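# Lift the parts tote onto the shelf unit's top

## Task

Set the tote of parts down on the flat top surface of the shelf unit so that it lies wholly within that surface's edges, then open the gripper(s) and move the robot away. The tote must stay there by itself, with nothing from the robot supporting it, and the robot must not tip over or be left leaning.

## Robot and tools

Robot: a wheeled base (differential drive, no sideways motion) carrying a lifting column, a tilting head with two cameras, and two six-joint arms, left and right, each ending in a two-finger gripper. Shoulder height S = 0.90 m + column_m. Folded at the start, the robot is 0.73 m long, 0.62 m wide, S + 0.43 m tall, and its front sits 0.40 m ahead of the column.

Frames: the base frame sits on the floor under the column, midway between the wheels: x forward, y left, z up. left_hand and right_hand are reported in it, as the point where the fingers join (tips reach 8 mm further); the hand's z axis runs along the fingers, its y axis across the opening. The odometry frame is the base frame as it stood when the scene began; base_odometry counts wheel turns only, so slip shows up as travel. Heading runs -3.142 to 3.142, positive left.

execute_actions: argument actions is a list holding one action or nothing (empty = just report state and images). An action may contain: base, exactly one of translate_m (metres, offset along the current heading, forward positive, -3 to 3) or rotate_rad (radians, offset turn in place, counter-clockwise/left positive, -3.2 to 3.2); joints, a single dict of absolute targets keyed by joint name covering both arms, column and head; speeds, caps for that action only on translate_m (0.05 to 0.8 m/s) and rotate_rad (0.1 to 1 rad/s), defaults being the maxima. Base moves needing over 8.667 s are refused; no action runs beyond 15 s. Joint ranges (tolerance in brackets): column_m 0 to 0.8 (0.005); head_tilt_rad -0.61 to 1.308 (0.03), positive tilts down; joint1 -2.879 to 2.879 (0.045); joint2 0 to 3.141 (0.14); joint3 0 to 3.019 (0.09); joint4 -1.692 to 1.57 (0.055); joint5 -1.57 to 1.57 (0.03), positive swings the hand to the robot's right; joint6 -2.094 to 2.094 (0.035), positive rolls clockwise seen from behind; gripper_m 0 to 0.093 (0.003), fingertip gap. Names are left_joint1_rad..left_joint6_rad, left_gripper_m, and the right_ equivalents. Unknown keys or out-of-range numbers cause refusal with no motion. Omitted joints/base may keep pushing toward older targets. cameras: list from cam_head_left, cam_head_right, cam_left_wrist, cam_right_wrist, nav_camera, all; omitted/null/all gives every camera, [] none.

wait: seconds 0 to 10; commands nothing, returns state and images. zoom_image: camera plus region [x0, y0, x1, y1] in pixels of that camera's latest full image, origin top-left, at most 504x504. finished_scene: scene number; final, reports success.

Arm geometry (approximate): left joint1 = -1.57 or right joint1 = 1.57, with joints 5, 6 at 0, places the arm in a vertical forward plane 0.23 m off centre. Let a = j2 - 0.35, b = 1.05 + j2 - j3, c = b - j4 (c = 1.57 means fingers straight down). Hand is about 0.12 + 0.39 sin a + 0.38 cos b + 0.25 cos c m ahead of the column and S + 0.39 cos a - 0.38 sin b - 0.25 sin c m high. Example: j2, j3, j4 = 0.93, 0.78, 0.14 gives 0.60 m ahead, 0.25 m under S. Real hands sit up to ~5 cm lower and nearer (about 12 cm with heavy or far loads); trust the reported hand positions (1 to 3 cm error). Reach about 1 m from the shoulder. Payload with fingers down: 3.2 kg at ~0.4 m ahead and 0.3 to 0.7 m below S; 2 kg to 0.6 m ahead; 1 kg to 0.8 m ahead. A gripper holds roughly 2 to 6 kg. Fingers are 7 cm long; to grasp, command an opening smaller than the object (off_target is then normal); an opening staying 0.002 m+ above target means something is held. Small joint changes (<0.03 rad, 0.08 for joints 2, 3) may not move at all; arms ignore speeds, so approach contact in ~0.05 rad steps from your last target.

Results: base_status and joint_status give done, off_target, contact_stop, time_out, not_followed, or limit_stop_at_motor_heat. 'joint command not followed' means a self-collision check blocked that arm; back the moved joints off by 0.05 rad or more, or drive away from the obstacle. on_its_own covers uncommanded behaviour; 'held at' is a held target, not position. motor_effort lists only the two wheel motors (positive = forward; peak in brackets). turned_by_wheels vs turned_by_imu disagreeing (over ~4% and 0.05 rad) signals a collision or slip. base_tilt is in degrees, forward/right positive; a forward drop of 0.5 or more while moving means the base is rearing back: reverse 0.05 m. wheel_motors_off = 1 after about 3 s of hard pushing (2 s cutoff). Motor temperatures are listed per arm; 85 °C warns, 100 °C makes that arm drop.

Column: lowering stops with contact_stop when a hand or its load touches down; afterwards it must rise 0.2 m before it can descend again. A blocked arm keeps pushing; relieve it by resending its reported joint values. After a base contact_stop, reverse 0.05 m before turning.

Cameras: head cameras look down by about head_tilt_rad; nav_camera is at the base front, 0.23 m up; wrist cameras look along the fingers.

Avoid: arms striking or squeezing each other, dropping the tote, tipping the shelf or robot, hard pushes by base or arm, and long holds that overheat motors. Release and back away before finishing.

Each tool is called in YAML: its name, and indented under it one key for each argument.

## Session

execute_actions:
  actions: []

Scene clock: 0.00 s.
Motor temperatures (°C, as the motors report them): left_arm=[23 25 23 24 22 25] | right_arm=[26 22 24 24 22 25]
base_odometry: x=+0.000 y=+0.000 heading=+0.000 (m, m, rad; odometry frame)
turned_by_wheels: +0.000 (rad since the last result)
turned_by_imu: +0.000 (rad since the last result)
base_tilt: forward=-0.3 right=+0.0 (deg)
base_status: not commanded
joint_positions: column_m=+0.557 head_tilt_rad=+0.868 left_joint1_rad=-1.585 left_joint2_rad=+0.853 left_joint3_rad=+0.364 left_joint4_rad=-0.919 left_joint5_rad=+0.029 left_joint6_rad=+0.008 left_gripper_m=+0.094 right_joint1_rad=+1.555 right_joint2_rad=+0.900 right_joint3_rad=+0.381 right_joint4_rad=-0.970 right_joint5_rad=-0.047 right_joint6_rad=-0.053 right_gripper_m=+0.094
joint_status: not commanded
wheel_motors_off: 0
motor_effort: left_wheel=+3 right_wheel=+3 (%)
left_hand: x=+0.1336 y=+0.2167 z=+1.2582 quat_wxyz=(+0.428, -0.003, -0.904, +0.019) (m; base frame)
right_hand: x=+0.1262 y=-0.2204 z=+1.2644 quat_wxyz=(+0.463, +0.006, -0.886, -0.029) (m; base frame)
pictures: cam_head_left, cam_head_right, cam_left_wrist, cam_right_wrist, nav_camera
Images, in order (width x height): cam_head_left 896x504, cam_head_right 896x504, cam_left_wrist 504x504, cam_right_wrist 504x504, nav_camera 896x504.

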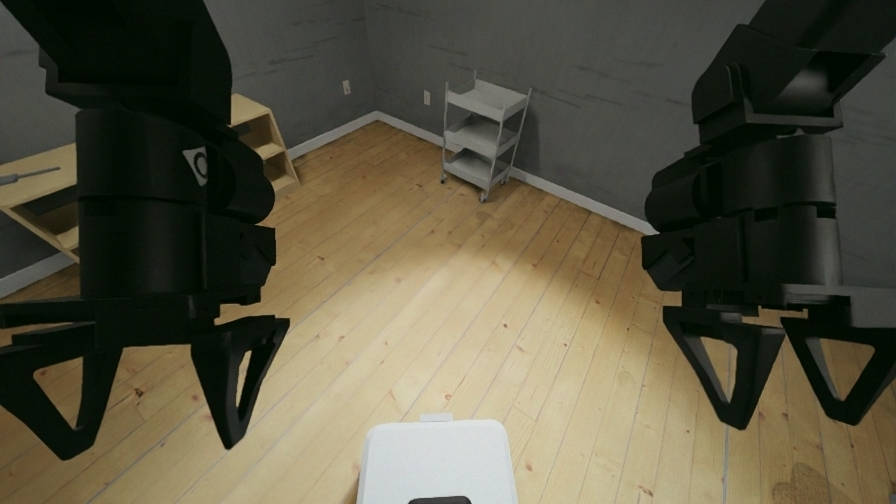

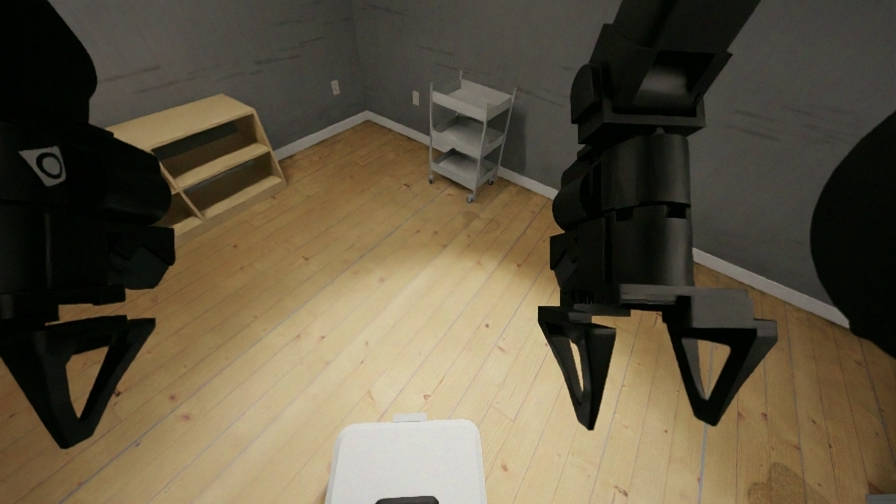

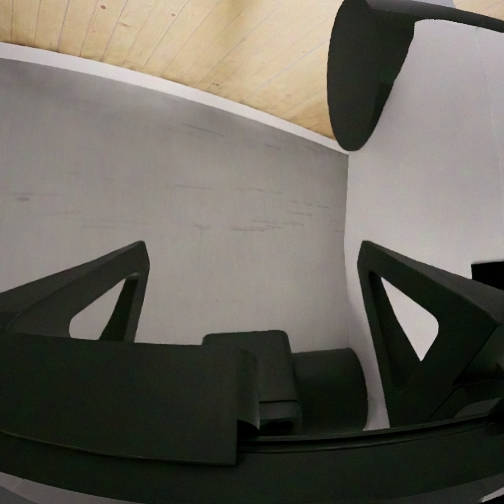

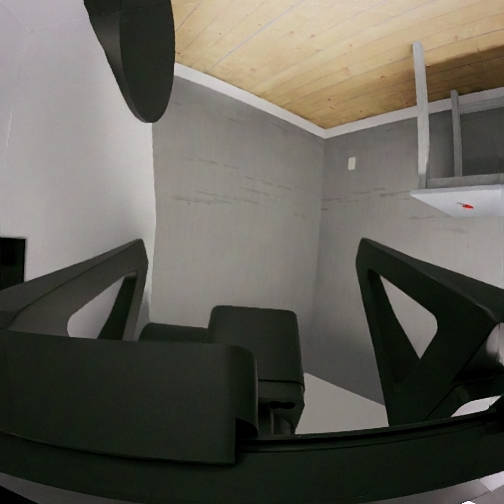

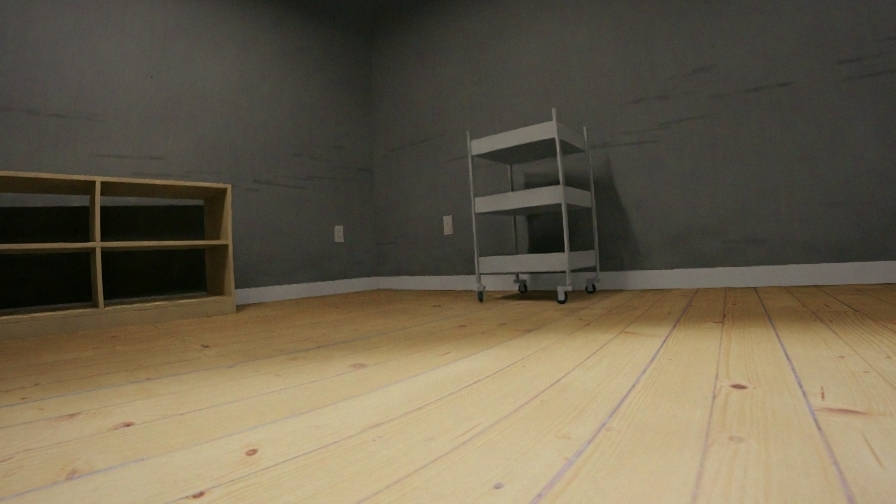

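execute_actions:
  actions:
    - {"base":{"rotate_rad":-1.5},"joints":{"head_tilt_rad":0.5}}
  cameras: ["cam_head_left","cam_head_right","nav_camera"]

Scene clock: 4.53 s.
Motor temperatures (°C, as the motors report them): left_arm=[23 25 23 24 22 25] | right_arm=[26 23 24 24 22 25]
base_odometry: x=+0.000 y=+0.000 heading=-1.499 (m, m, rad; odometry frame)
turned_by_wheels: -1.499 (rad since the last result)
turned_by_imu: -1.506 (rad since the last result)
base_tilt: forward=-0.3 right=-0.1 (deg)
base_status: done
joint_positions: column_m=+0.557 head_tilt_rad=+0.518 left_joint1_rad=-1.585 left_joint2_rad=+0.853 left_joint3_rad=+0.364 left_joint4_rad=-0.919 left_joint5_rad=+0.029 left_joint6_rad=+0.008 left_gripper_m=+0.094 right_joint1_rad=+1.555 right_joint2_rad=+0.900 right_joint3_rad=+0.381 right_joint4_rad=-0.970 right_joint5_rad=-0.047 right_joint6_rad=-0.053 right_gripper_m=+0.094
joint_status: all done
wheel_motors_off: 0
motor_effort: left_wheel=+7(41) right_wheel=-6(33) (%)
left_hand: x=+0.1336 y=+0.2167 z=+1.2582 quat_wxyz=(+0.428, -0.003, -0.904, +0.019) (m; base frame)
right_hand: x=+0.1262 y=-0.2204 z=+1.2644 quat_wxyz=(+0.463, +0.006, -0.886, -0.029) (m; base frame)
pictures: cam_head_left, cam_head_right, nav_camera
Images, in order (width x height): cam_head_left 896x504, cam_head_right 896x504, nav_camera 896x504.

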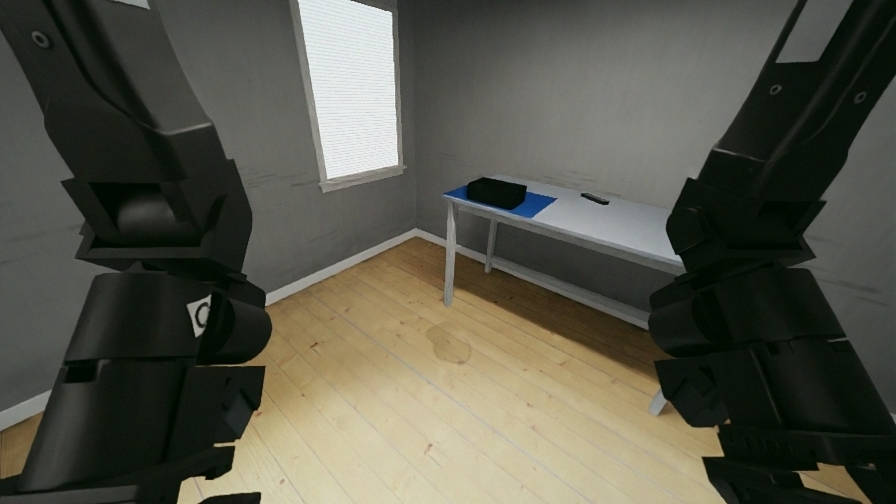

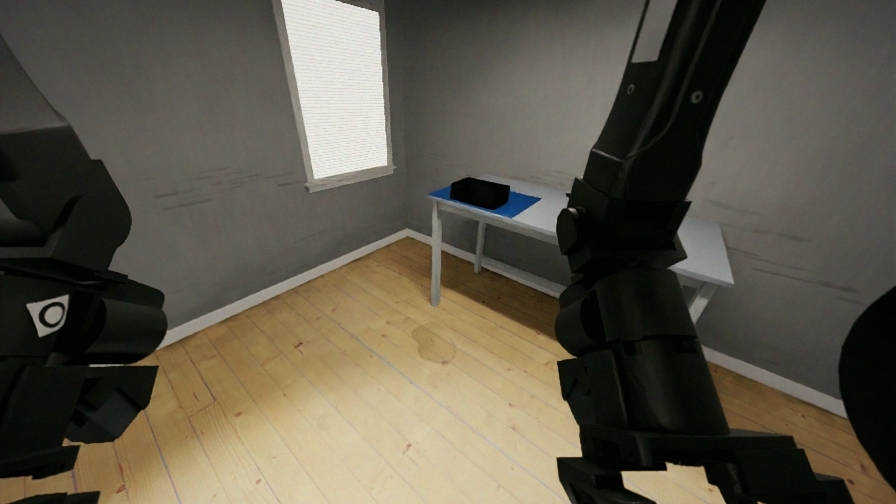

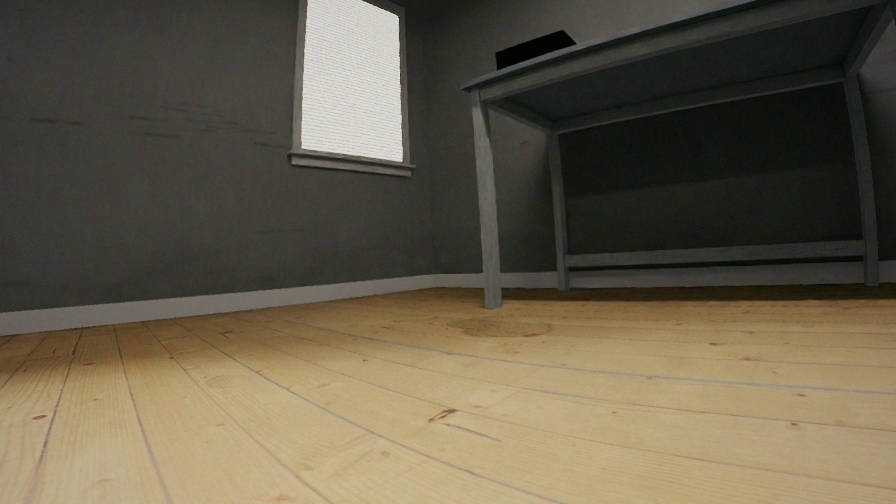

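zoom_image:
  camera: "cam_head_left"
  region: [420, 150, 640, 270]

Region (420, 150, 640, 270) of cam_head_left's 896x504 image, scaled by 2.291, with more detail than that image has; it fills the top 275 rows of this view, and the rest is white.

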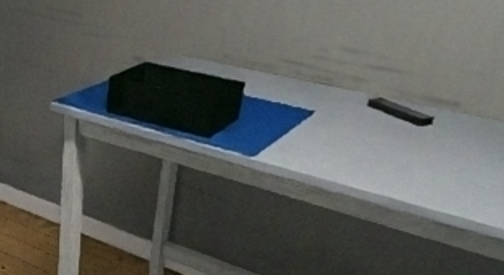

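execute_actions:
  actions:
    - {"base":{"rotate_rad":0.75}}
  cameras: []

execute_actions:
  actions:
    - {"base":{"translate_m":0.95},"joints":{"column_m":0.6,"head_tilt_rad":0.7}}
  cameras: []

execute_actions:
  actions:
    - {"base":{"rotate_rad":-1.57}}
  cameras: []

execute_actions:
  actions:
    - {"base":{"translate_m":0.5}}
  cameras: ["cam_head_left","cam_head_right","nav_camera"]

Scene clock: 17.33 s.
Motor temperatures (°C, as the motors report them): left_arm=[23 25 23 24 22 25] | right_arm=[26 23 24 24 22 25]
base_odometry: x=+0.000 y=+0.000 heading=-0.750 (m, m, rad; odometry frame)
turned_by_wheels: +0.748 (rad since the last result)
turned_by_imu: +0.752 (rad since the last result)
base_tilt: forward=-0.3 right=+0.0 (deg)
base_status: done
joint_positions: column_m=+0.557 head_tilt_rad=+0.518 left_joint1_rad=-1.585 left_joint2_rad=+0.853 left_joint3_rad=+0.364 left_joint4_rad=-0.919 left_joint5_rad=+0.029 left_joint6_rad=+0.008 left_gripper_m=+0.094 right_joint1_rad=+1.555 right_joint2_rad=+0.900 right_joint3_rad=+0.381 right_joint4_rad=-0.970 right_joint5_rad=-0.047 right_joint6_rad=-0.053 right_gripper_m=+0.094
joint_status: not commanded
wheel_motors_off: 0
motor_effort: left_wheel=-3(27) right_wheel=+4(22) (%)
left_hand: x=+0.1336 y=+0.2167 z=+1.2582 quat_wxyz=(+0.428, -0.003, -0.904, +0.019) (m; base frame)
right_hand: x=+0.1264 y=-0.2205 z=+1.2643 quat_wxyz=(+0.463, +0.006, -0.886, -0.029) (m; base frame)
pictures: none
No camera images: the call's "cameras" was empty. Leave "cameras" out to get every camera's image.

Scene clock: 20.57 s.
Motor temperatures (°C, as the motors report them): left_arm=[23 25 23 24 22 25] | right_arm=[26 23 24 24 22 25]
base_odometry: x=+0.695 y=-0.648 heading=-0.751 (m, m, rad; odometry frame)
turned_by_wheels: -0.001 (rad since the last result)
turned_by_imu: -0.002 (rad since the last result)
base_tilt: forward=-0.4 right=-0.1 (deg)
base_status: done
joint_positions: column_m=+0.600 head_tilt_rad=+0.703 left_joint1_rad=-1.585 left_joint2_rad=+0.853 left_joint3_rad=+0.366 left_joint4_rad=-0.919 left_joint5_rad=+0.029 left_joint6_rad=+0.008 left_gripper_m=+0.094 right_joint1_rad=+1.555 right_joint2_rad=+0.900 right_joint3_rad=+0.383 right_joint4_rad=-0.970 right_joint5_rad=-0.047 right_joint6_rad=-0.053 right_gripper_m=+0.094
joint_status: all done
wheel_motors_off: 0
motor_effort: left_wheel=-2(46) right_wheel=+1(56) (%)
left_hand: x=+0.1348 y=+0.2166 z=+1.3010 quat_wxyz=(+0.427, -0.003, -0.904, +0.019) (m; base frame)
right_hand: x=+0.1274 y=-0.2205 z=+1.3072 quat_wxyz=(+0.462, +0.006, -0.886, -0.029) (m; base frame)
pictures: none
No camera images: the call's "cameras" was empty. Leave "cameras" out to get every camera's image.

Scene clock: 23.73 s.
Motor temperatures (°C, as the motors report them): left_arm=[23 25 23 24 22 25] | right_arm=[26 23 24 24 22 25]
base_odometry: x=+0.695 y=-0.648 heading=-2.320 (m, m, rad; odometry frame)
turned_by_wheels: -1.569 (rad since the last result)
turned_by_imu: -1.576 (rad since the last result)
base_tilt: forward=-0.3 right=+0.0 (deg)
base_status: done
joint_positions: column_m=+0.600 head_tilt_rad=+0.703 left_joint1_rad=-1.585 left_joint2_rad=+0.853 left_joint3_rad=+0.366 left_joint4_rad=-0.919 left_joint5_rad=+0.029 left_joint6_rad=+0.008 left_gripper_m=+0.094 right_joint1_rad=+1.555 right_joint2_rad=+0.900 right_joint3_rad=+0.383 right_joint4_rad=-0.970 right_joint5_rad=-0.047 right_joint6_rad=-0.053 right_gripper_m=+0.094
joint_status: not commanded
wheel_motors_off: 0
motor_effort: left_wheel=+7(36) right_wheel=-5(46) (%)
left_hand: x=+0.1348 y=+0.2166 z=+1.3010 quat_wxyz=(+0.427, -0.003, -0.904, +0.019) (m; base frame)
right_hand: x=+0.1274 y=-0.2205 z=+1.3072 quat_wxyz=(+0.462, +0.006, -0.886, -0.029) (m; base frame)
pictures: none
No camera images: the call's "cameras" was empty. Leave "cameras" out to get every camera's image.

Scene clock: 26.23 s.
Motor temperatures (°C, as the motors report them): left_arm=[23 25 23 24 22 25] | right_arm=[26 23 24 24 22 25]
base_odometry: x=+0.354 y=-1.014 heading=-2.320 (m, m, rad; odometry frame)
turned_by_wheels: +0.000 (rad since the last result)
turned_by_imu: -0.001 (rad since the last result)
base_tilt: forward=-0.4 right=-0.1 (deg)
base_status: done
joint_positions: column_m=+0.600 head_tilt_rad=+0.703 left_joint1_rad=-1.585 left_joint2_rad=+0.853 left_joint3_rad=+0.366 left_joint4_rad=-0.919 left_joint5_rad=+0.029 left_joint6_rad=+0.008 left_gripper_m=+0.094 right_joint1_rad=+1.555 right_joint2_rad=+0.900 right_joint3_rad=+0.383 right_joint4_rad=-0.970 right_joint5_rad=-0.047 right_joint6_rad=-0.053 right_gripper_m=+0.094
joint_status: not commanded
wheel_motors_off: 0
motor_effort: left_wheel=+0(56) right_wheel=+0(43) (%)
left_hand: x=+0.1348 y=+0.2166 z=+1.3010 quat_wxyz=(+0.427, -0.003, -0.904, +0.019) (m; base frame)
right_hand: x=+0.1274 y=-0.2205 z=+1.3072 quat_wxyz=(+0.462, +0.006, -0.886, -0.029) (m; base frame)
pictures: cam_head_left, cam_head_right, nav_camera
Images, in order (width x height): cam_head_left 896x504, cam_head_right 896x504, nav_camera 896x504.

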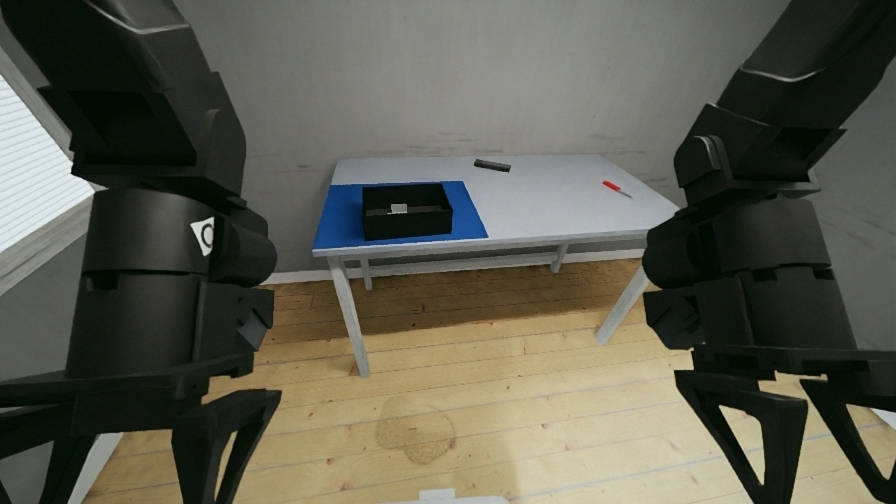

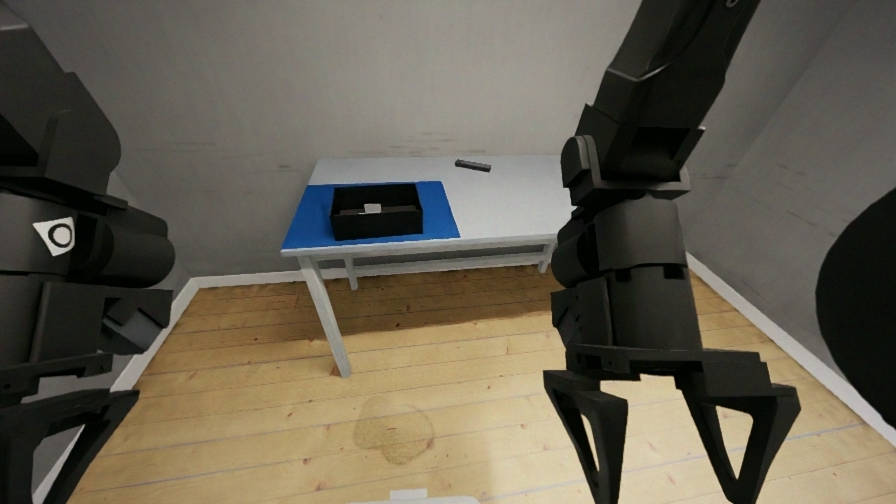

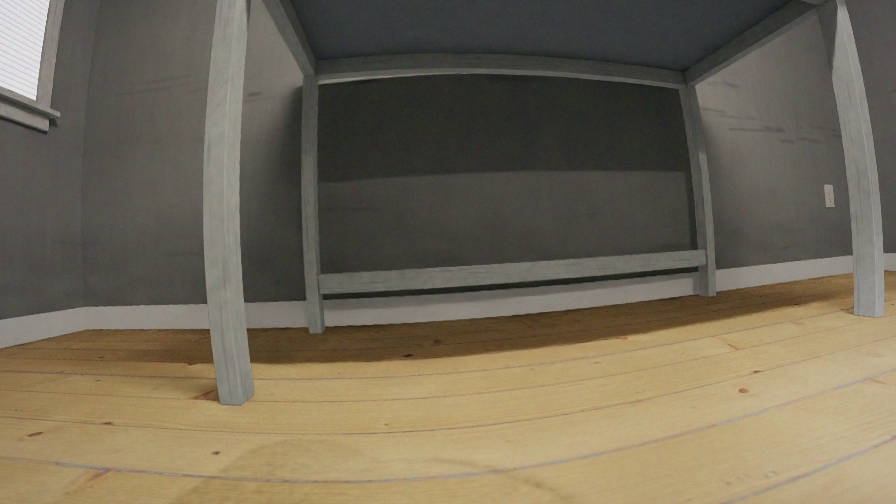

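execute_actions:
  actions:
    - {"joints":{"column_m":0.5,"head_tilt_rad":0.95,"left_joint1_rad":-1.62,"left_joint2_rad":1.2,"left_joint3_rad":0.91,"left_joint4_rad":-0.23,"left_joint5_rad":0,"left_joint6_rad":0,"right_joint1_rad":1.62,"right_joint2_rad":1.2,"right_joint3_rad":0.91,"right_joint4_rad":-0.23,"right_joint5_rad":0,"right_joint6_rad":0}}
  cameras: []

execute_actions:
  actions:
    - {"base":{"translate_m":0.7},"speeds":{"translate_m":0.4}}

Scene clock: 41.80 s.
Motor temperatures (°C, as the motors report them): left_arm=[23 25 23 24 22 25] | right_arm=[26 23 24 24 22 25]
base_odometry: x=+0.354 y=-1.014 heading=-2.320 (m, m, rad; odometry frame)
turned_by_wheels: +0.000 (rad since the last result)
turned_by_imu: -0.001 (rad since the last result)
base_tilt: forward=-0.4 right=-0.1 (deg)
base_status: not commanded
joint_positions: column_m=+0.500 head_tilt_rad=+0.950 left_joint1_rad=-1.618 left_joint2_rad=+1.194 left_joint3_rad=+0.916 left_joint4_rad=-0.235 left_joint5_rad=+0.002 left_joint6_rad=+0.006 left_gripper_m=+0.094 right_joint1_rad=+1.615 right_joint2_rad=+1.202 right_joint3_rad=+0.910 right_joint4_rad=-0.242 right_joint5_rad=-0.002 right_joint6_rad=-0.006 right_gripper_m=+0.094
joint_status: all done
wheel_motors_off: 0
motor_effort: left_wheel=+0(4) right_wheel=-1(2) (%)
left_hand: x=+0.5074 y=+0.1994 z=+1.0409 quat_wxyz=(-0.005, -0.015, -1.000, +0.021) (m; base frame)
right_hand: x=+0.4993 y=-0.2020 z=+1.0371 quat_wxyz=(+0.005, +0.014, -1.000, -0.020) (m; base frame)
pictures: none
No camera images: the call's "cameras" was empty. Leave "cameras" out to get every camera's image.

Scene clock: 44.93 s.
Motor temperatures (°C, as the motors report them): left_arm=[23 25 23 24 22 25] | right_arm=[26 23 24 24 22 25]
base_odometry: x=-0.123 y=-1.527 heading=-2.320 (m, m, rad; odometry frame)
turned_by_wheels: +0.000 (rad since the last result)
turned_by_imu: -0.001 (rad since the last result)
base_tilt: forward=-0.4 right=+0.0 (deg)
base_status: done
joint_positions: column_m=+0.500 head_tilt_rad=+0.951 left_joint1_rad=-1.618 left_joint2_rad=+1.194 left_joint3_rad=+0.910 left_joint4_rad=-0.235 left_joint5_rad=+0.002 left_joint6_rad=+0.006 left_gripper_m=+0.094 right_joint1_rad=+1.615 right_joint2_rad=+1.202 right_joint3_rad=+0.906 right_joint4_rad=-0.242 right_joint5_rad=-0.002 right_joint6_rad=-0.006 right_gripper_m=+0.094
joint_status: not commanded
wheel_motors_off: 0
motor_effort: left_wheel=+1(34) right_wheel=-2(29) (%)
left_hand: x=+0.5041 y=+0.1995 z=+1.0404 quat_wxyz=(-0.003, -0.015, -1.000, +0.021) (m; base frame)
right_hand: x=+0.4967 y=-0.2020 z=+1.0368 quat_wxyz=(+0.007, +0.014, -1.000, -0.020) (m; base frame)
pictures: cam_head_left, cam_head_right, cam_left_wrist, cam_right_wrist, nav_camera
Images, in order (width x height): cam_head_left 896x504, cam_head_right 896x504, cam_left_wrist 504x504, cam_right_wrist 504x504, nav_camera 896x504.

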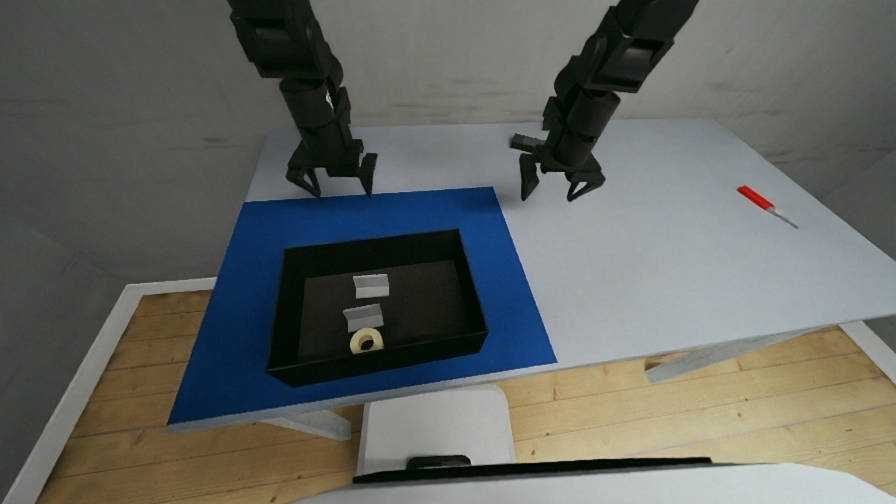

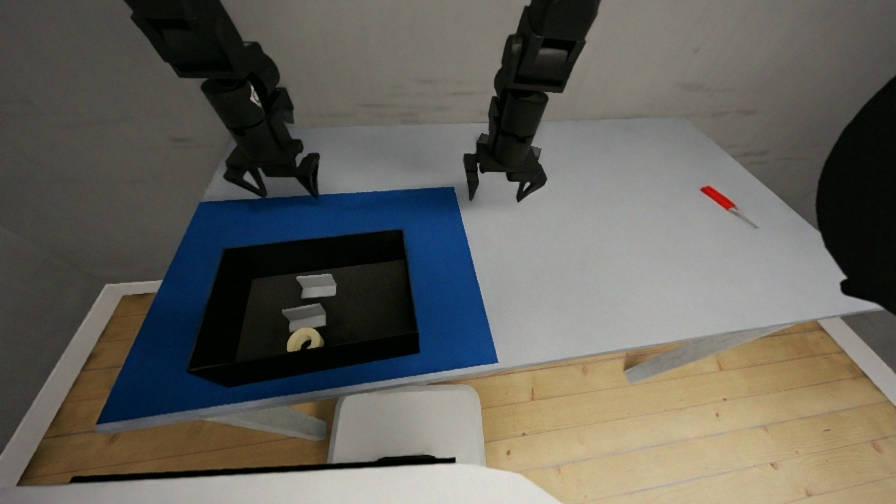

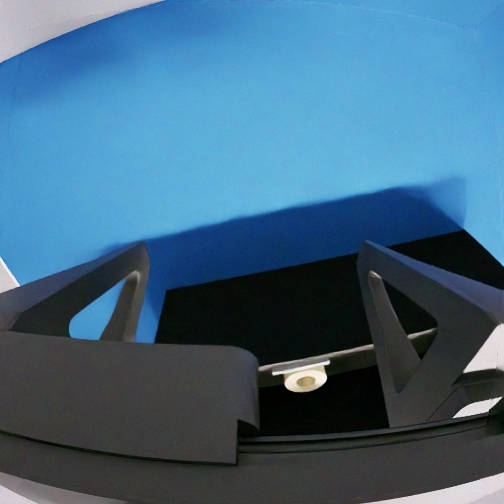

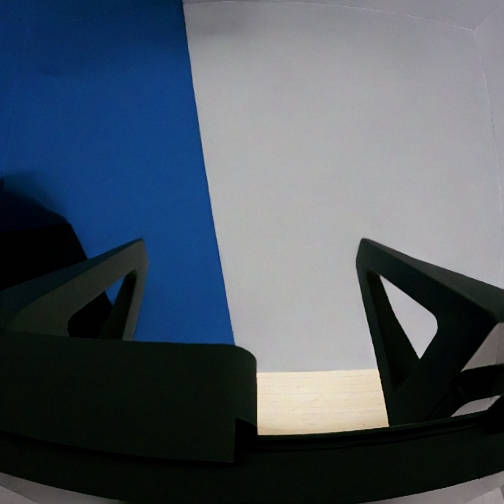

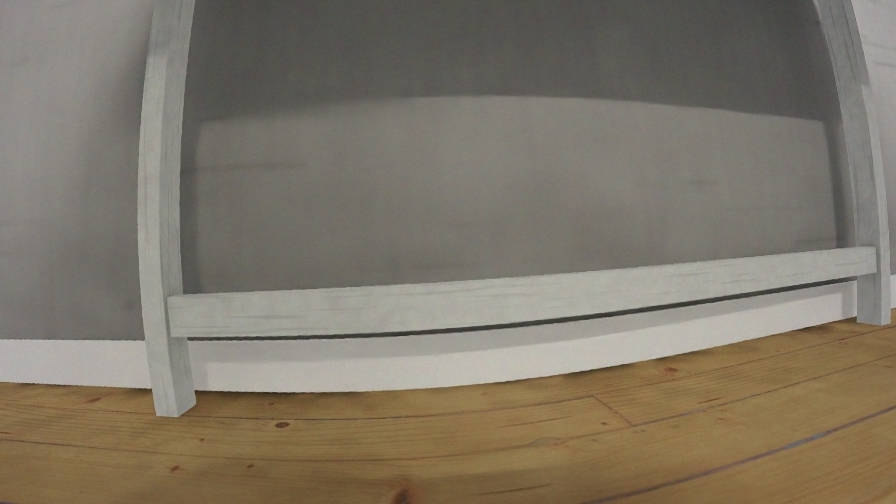

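execute_actions:
  actions:
    - {"base":{"translate_m":-0.5}}
  cameras: []

execute_actions:
  actions:
    - {"base":{"rotate_rad":0.248}}
  cameras: []

execute_actions:
  actions:
    - {"base":{"translate_m":0.435}}
  cameras: []

execute_actions:
  actions:
    - {"base":{"rotate_rad":-0.148},"joints":{"column_m":0.42}}
  cameras: ["cam_head_left","cam_left_wrist","cam_right_wrist"]

Scene clock: 58.03 s.
Motor temperatures (°C, as the motors report them): left_arm=[23 26 23 24 22 25] | right_arm=[26 24 24 24 22 25]
base_odometry: x=+0.218 y=-1.160 heading=-2.318 (m, m, rad; odometry frame)
turned_by_wheels: +0.002 (rad since the last result)
turned_by_imu: +0.002 (rad since the last result)
base_tilt: forward=-0.3 right=-0.1 (deg)
base_status: done
joint_positions: column_m=+0.500 head_tilt_rad=+0.951 left_joint1_rad=-1.618 left_joint2_rad=+1.194 left_joint3_rad=+0.906 left_joint4_rad=-0.235 left_joint5_rad=+0.002 left_joint6_rad=+0.006 left_gripper_m=+0.094 right_joint1_rad=+1.615 right_joint2_rad=+1.202 right_joint3_rad=+0.903 right_joint4_rad=-0.242 right_joint5_rad=-0.002 right_joint6_rad=-0.006 right_gripper_m=+0.094
joint_status: not commanded
wheel_motors_off: 0
motor_effort: left_wheel=+1(44) right_wheel=-1(33) (%)
left_hand: x=+0.5017 y=+0.1995 z=+1.0401 quat_wxyz=(-0.001, -0.015, -1.000, +0.021) (m; base frame)
right_hand: x=+0.4950 y=-0.2021 z=+1.0365 quat_wxyz=(+0.009, +0.014, -1.000, -0.020) (m; base frame)
pictures: none
No camera images: the call's "cameras" was empty. Leave "cameras" out to get every camera's image.

Scene clock: 59.53 s.
Motor temperatures (°C, as the motors report them): left_arm=[23 26 23 24 22 25] | right_arm=[26 24 24 24 22 25]
base_odometry: x=+0.218 y=-1.160 heading=-2.071 (m, m, rad; odometry frame)
turned_by_wheels: +0.247 (rad since the last result)
turned_by_imu: +0.247 (rad since the last result)
base_tilt: forward=-0.3 right=-0.1 (deg)
base_status: done
joint_positions: column_m=+0.500 head_tilt_rad=+0.951 left_joint1_rad=-1.619 left_joint2_rad=+1.194 left_joint3_rad=+0.906 left_joint4_rad=-0.235 left_joint5_rad=+0.001 left_joint6_rad=+0.006 left_gripper_m=+0.094 right_joint1_rad=+1.615 right_joint2_rad=+1.202 right_joint3_rad=+0.903 right_joint4_rad=-0.242 right_joint5_rad=-0.001 right_joint6_rad=-0.006 right_gripper_m=+0.094
joint_status: not commanded
wheel_motors_off: 0
motor_effort: left_wheel=-2(37) right_wheel=+2(46) (%)
left_hand: x=+0.5017 y=+0.1993 z=+1.0401 quat_wxyz=(-0.001, -0.015, -1.000, +0.021) (m; base frame)
right_hand: x=+0.4950 y=-0.2022 z=+1.0365 quat_wxyz=(+0.009, +0.014, -1.000, -0.020) (m; base frame)
pictures: none
No camera images: the call's "cameras" was empty. Leave "cameras" out to get every camera's image.

Scene clock: 62.37 s.
Motor temperatures (°C, as the motors report them): left_arm=[23 26 23 24 22 25] | right_arm=[26 24 24 24 22 25]
base_odometry: x=+0.015 y=-1.532 heading=-2.059 (m, m, rad; odometry frame)
turned_by_wheels: +0.012 (rad since the last result)
turned_by_imu: +0.013 (rad since the last result)
base_tilt: forward=-0.3 right=-0.1 (deg)
base_status: translate_m contact_stop (by the wheels' count: +0.423 of +0.435)
joint_positions: column_m=+0.500 head_tilt_rad=+0.954 left_joint1_rad=-1.619 left_joint2_rad=+1.191 left_joint3_rad=+0.911 left_joint4_rad=-0.232 left_joint5_rad=+0.001 left_joint6_rad=+0.006 left_gripper_m=+0.094 right_joint1_rad=+1.617 right_joint2_rad=+1.197 right_joint3_rad=+0.907 right_joint4_rad=-0.240 right_joint5_rad=+0.000 right_joint6_rad=-0.006 right_gripper_m=+0.094
joint_status: not commanded
wheel_motors_off: 0
motor_effort: left_wheel=+1(100) right_wheel=+1(100) (%)
left_hand: x=+0.5061 y=+0.1993 z=+1.0418 quat_wxyz=(-0.006, -0.015, -1.000, +0.021) (m; base frame)
right_hand: x=+0.4997 y=-0.2015 z=+1.0390 quat_wxyz=(+0.003, +0.014, -1.000, -0.020) (m; base frame)
pictures: none
No camera images: the call's "cameras" was empty. Leave "cameras" out to get every camera's image.

not run: a stop came earlier in this reply.

Probably hit the left table leg.

execute_actions:
  actions:
    - {"base":{"translate_m":-0.06}}
  cameras: []

execute_actions:
  actions:
    - {"base":{"rotate_rad":-0.16}}

Scene clock: 65.17 s.
Motor temperatures (°C, as the motors report them): left_arm=[23 26 23 24 22 25] | right_arm=[26 24 24 24 22 25]
base_odometry: x=+0.043 y=-1.479 heading=-2.060 (m, m, rad; odometry frame)
turned_by_wheels: -0.001 (rad since the last result)
turned_by_imu: -0.002 (rad since the last result)
base_tilt: forward=-0.3 right=+0.0 (deg)
base_status: done
joint_positions: column_m=+0.500 head_tilt_rad=+0.954 left_joint1_rad=-1.619 left_joint2_rad=+1.191 left_joint3_rad=+0.908 left_joint4_rad=-0.232 left_joint5_rad=+0.001 left_joint6_rad=+0.006 left_gripper_m=+0.094 right_joint1_rad=+1.617 right_joint2_rad=+1.197 right_joint3_rad=+0.904 right_joint4_rad=-0.240 right_joint5_rad=+0.000 right_joint6_rad=-0.006 right_gripper_m=+0.094
joint_status: not commanded
wheel_motors_off: 0
motor_effort: left_wheel=-2(53) right_wheel=+0(41) (%)
left_hand: x=+0.5043 y=+0.1993 z=+1.0415 quat_wxyz=(-0.004, -0.015, -1.000, +0.021) (m; base frame)
right_hand: x=+0.4980 y=-0.2015 z=+1.0387 quat_wxyz=(+0.004, +0.014, -1.000, -0.020) (m; base frame)
pictures: none
No camera images: the call's "cameras" was empty. Leave "cameras" out to get every camera's image.

Scene clock: 66.47 s.
Motor temperatures (°C, as the motors report them): left_arm=[23 26 23 24 22 25] | right_arm=[26 24 24 24 22 25]
base_odometry: x=+0.043 y=-1.479 heading=-2.219 (m, m, rad; odometry frame)
turned_by_wheels: -0.159 (rad since the last result)
turned_by_imu: -0.158 (rad since the last result)
base_tilt: forward=-0.4 right=-0.1 (deg)
base_status: done
joint_positions: column_m=+0.500 head_tilt_rad=+0.954 left_joint1_rad=-1.620 left_joint2_rad=+1.191 left_joint3_rad=+0.908 left_joint4_rad=-0.232 left_joint5_rad=+0.001 left_joint6_rad=+0.006 left_gripper_m=+0.094 right_joint1_rad=+1.617 right_joint2_rad=+1.197 right_joint3_rad=+0.904 right_joint4_rad=-0.240 right_joint5_rad=+0.000 right_joint6_rad=-0.006 right_gripper_m=+0.094
joint_status: not commanded
wheel_motors_off: 0
motor_effort: left_wheel=+1(44) right_wheel=-1(41) (%)
left_hand: x=+0.5042 y=+0.1985 z=+1.0415 quat_wxyz=(-0.004, -0.015, -1.000, +0.022) (m; base frame)
right_hand: x=+0.4980 y=-0.2015 z=+1.0387 quat_wxyz=(+0.004, +0.014, -1.000, -0.020) (m; base frame)
pictures: cam_head_left, cam_head_right, cam_left_wrist, cam_right_wrist, nav_camera
Images, in order (width x height): cam_head_left 896x504, cam_head_right 896x504, cam_left_wrist 504x504, cam_right_wrist 504x504, nav_camera 896x504.

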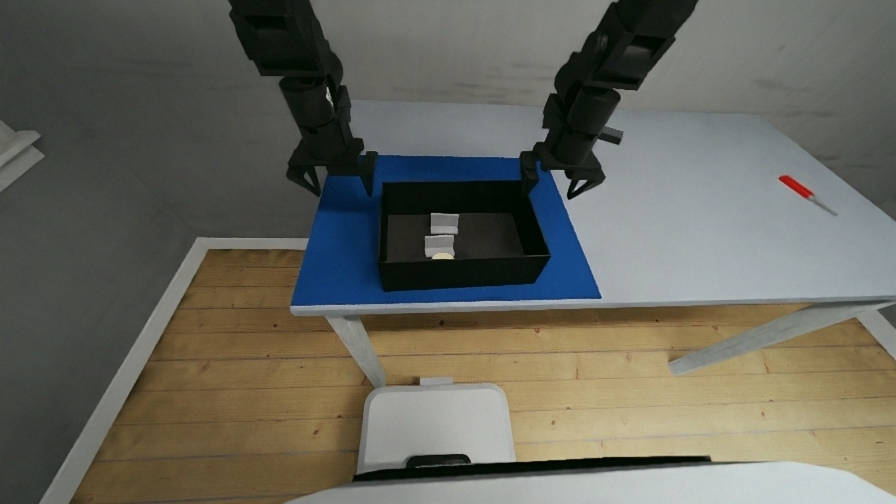

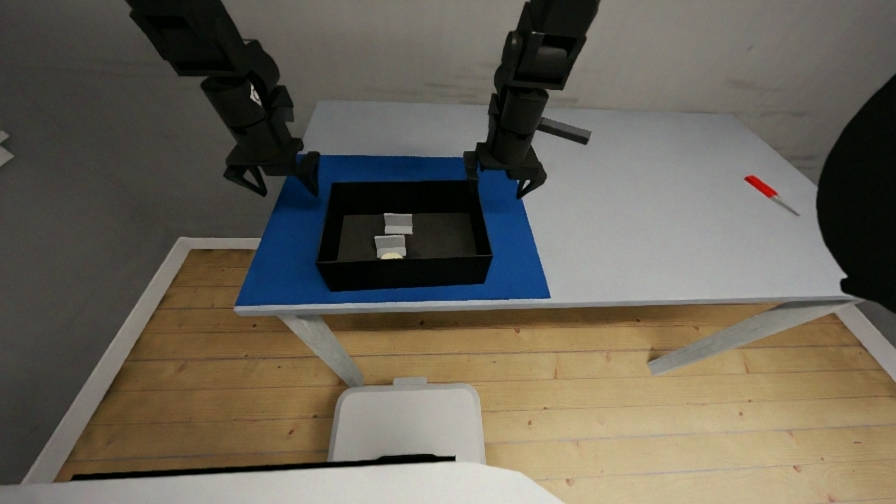

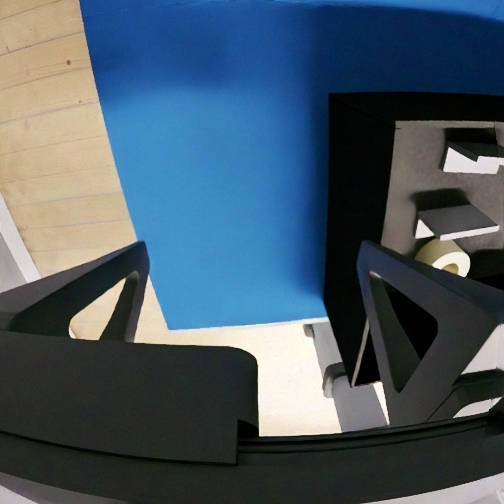

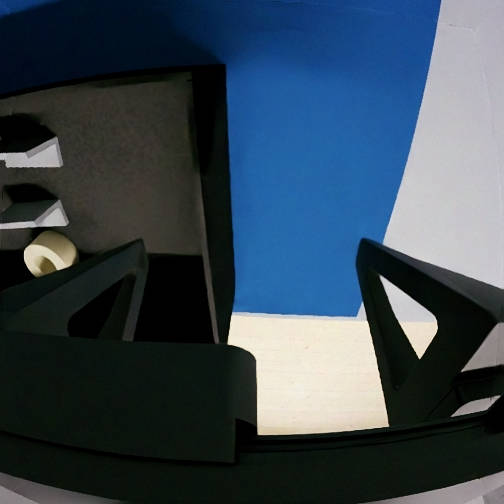

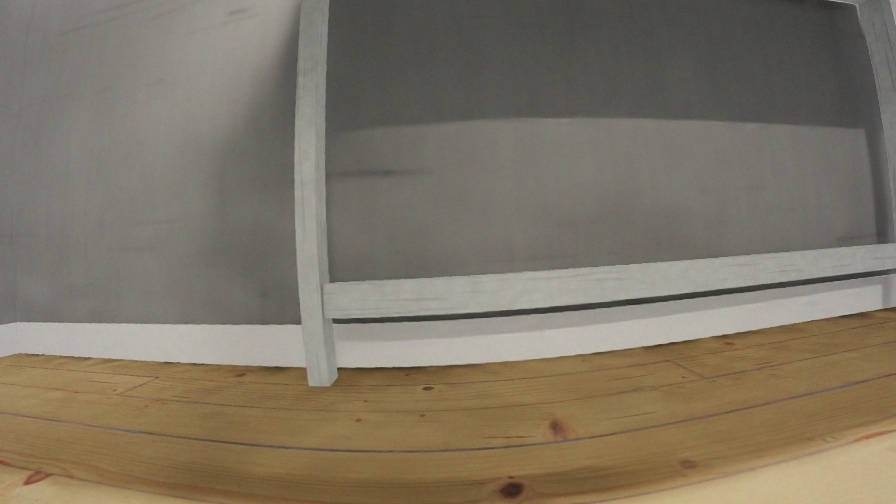

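execute_actions:
  actions:
    - {"base":{"rotate_rad":-0.055},"joints":{"column_m":0.42,"left_joint1_rad":-1.7,"right_joint1_rad":1.7}}
  cameras: ["cam_head_left","cam_left_wrist","cam_right_wrist"]

Scene clock: 78.93 s.
Motor temperatures (°C, as the motors report them): left_arm=[23 27 23 24 22 25] | right_arm=[26 25 24 24 22 25]
base_odometry: x=+0.043 y=-1.479 heading=-2.272 (m, m, rad; odometry frame)
turned_by_wheels: -0.054 (rad since the last result)
turned_by_imu: -0.054 (rad since the last result)
base_tilt: forward=-0.3 right=-0.1 (deg)
base_status: done
joint_positions: column_m=+0.420 head_tilt_rad=+0.954 left_joint1_rad=-1.707 left_joint2_rad=+1.191 left_joint3_rad=+0.908 left_joint4_rad=-0.232 left_joint5_rad=+0.001 left_joint6_rad=+0.006 left_gripper_m=+0.094 right_joint1_rad=+1.701 right_joint2_rad=+1.197 right_joint3_rad=+0.904 right_joint4_rad=-0.240 right_joint5_rad=+0.000 right_joint6_rad=-0.006 right_gripper_m=+0.094
joint_status: all done
wheel_motors_off: 0
motor_effort: left_wheel=+5(34) right_wheel=-2(49) (%)
left_hand: x=+0.5021 y=+0.1532 z=+0.9653 quat_wxyz=(-0.004, -0.037, -0.998, +0.059) (m; base frame)
right_hand: x=+0.4961 y=-0.1573 z=+0.9621 quat_wxyz=(+0.004, +0.036, -0.998, -0.056) (m; base frame)
pictures: cam_head_left, cam_left_wrist, cam_right_wrist
Images, in order (width x height): cam_head_left 896x504, cam_left_wrist 504x504, cam_right_wrist 504x504.

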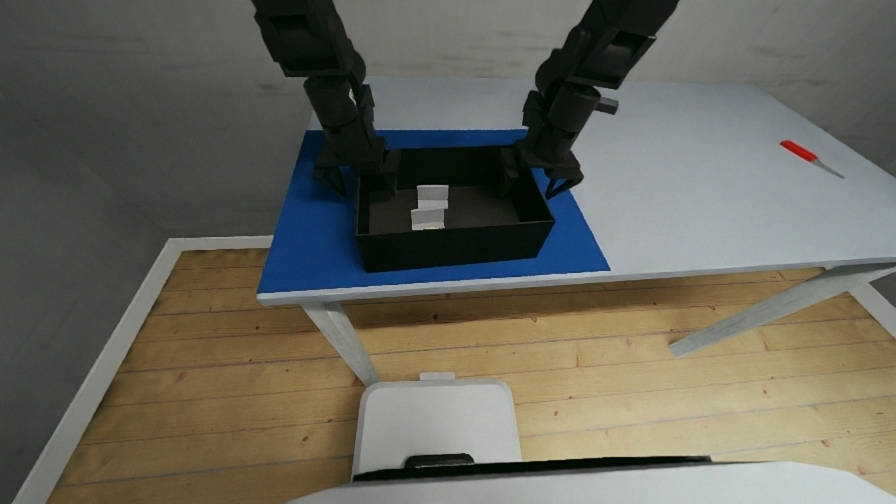

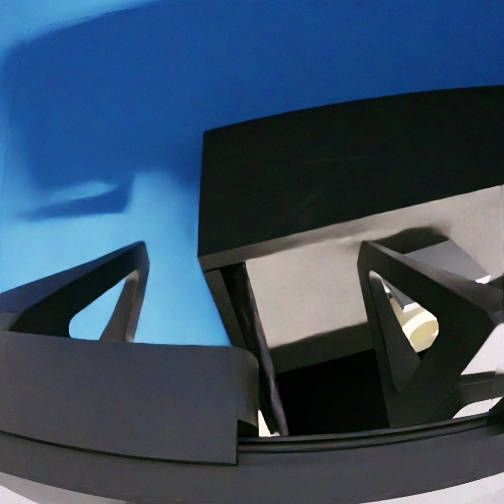

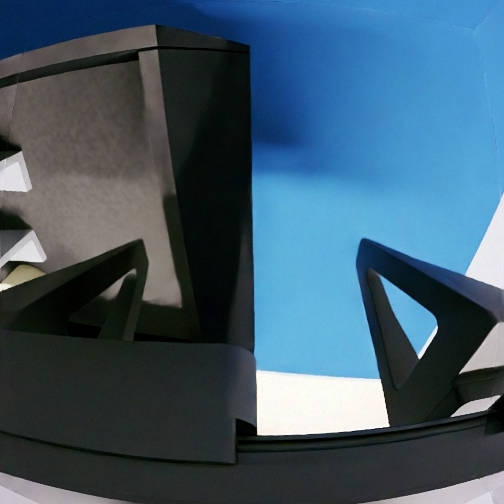

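execute_actions:
  actions:
    - {"joints":{"head_tilt_rad":1.15}}
  cameras: ["cam_head_left","cam_head_right","cam_left_wrist","cam_right_wrist"]

Scene clock: 84.60 s.
Motor temperatures (°C, as the motors report them): left_arm=[23 27 23 24 22 25] | right_arm=[26 25 24 24 22 25]
base_odometry: x=+0.043 y=-1.479 heading=-2.272 (m, m, rad; odometry frame)
turned_by_wheels: +0.000 (rad since the last result)
turned_by_imu: -0.001 (rad since the last result)
base_tilt: forward=-0.3 right=-0.1 (deg)
base_status: not commanded
joint_positions: column_m=+0.420 head_tilt_rad=+1.148 left_joint1_rad=-1.707 left_joint2_rad=+1.191 left_joint3_rad=+0.908 left_joint4_rad=-0.232 left_joint5_rad=+0.001 left_joint6_rad=+0.006 left_gripper_m=+0.094 right_joint1_rad=+1.701 right_joint2_rad=+1.197 right_joint3_rad=+0.904 right_joint4_rad=-0.240 right_joint5_rad=+0.000 right_joint6_rad=-0.006 right_gripper_m=+0.094
joint_status: all done
wheel_motors_off: 0
motor_effort: left_wheel=+5(5) right_wheel=-3(3) (%)
left_hand: x=+0.5021 y=+0.1532 z=+0.9653 quat_wxyz=(-0.004, -0.037, -0.998, +0.059) (m; base frame)
right_hand: x=+0.4961 y=-0.1573 z=+0.9621 quat_wxyz=(+0.004, +0.036, -0.998, -0.056) (m; base frame)
pictures: cam_head_left, cam_head_right, cam_left_wrist, cam_right_wrist
Images, in order (width x height): cam_head_left 896x504, cam_head_right 896x504, cam_left_wrist 504x504, cam_right_wrist 504x504.

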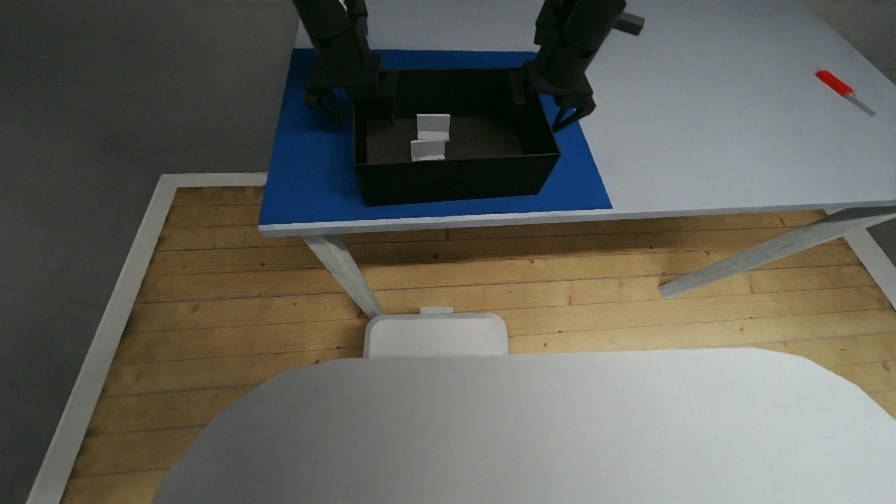

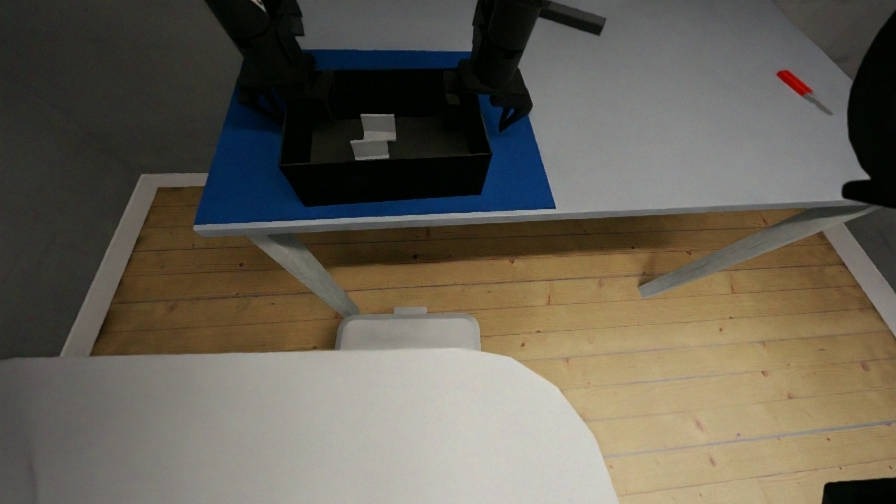

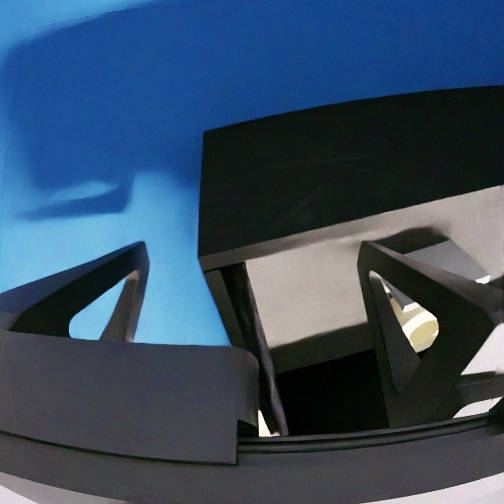

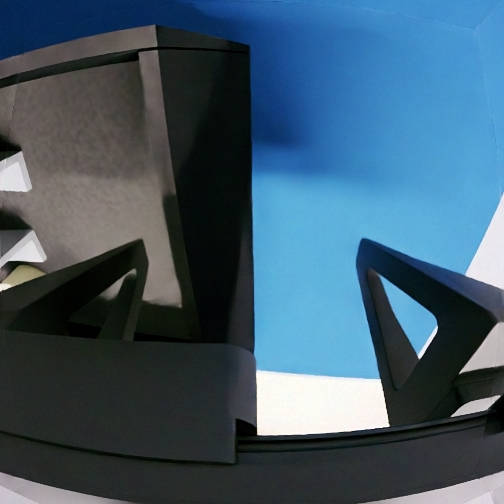

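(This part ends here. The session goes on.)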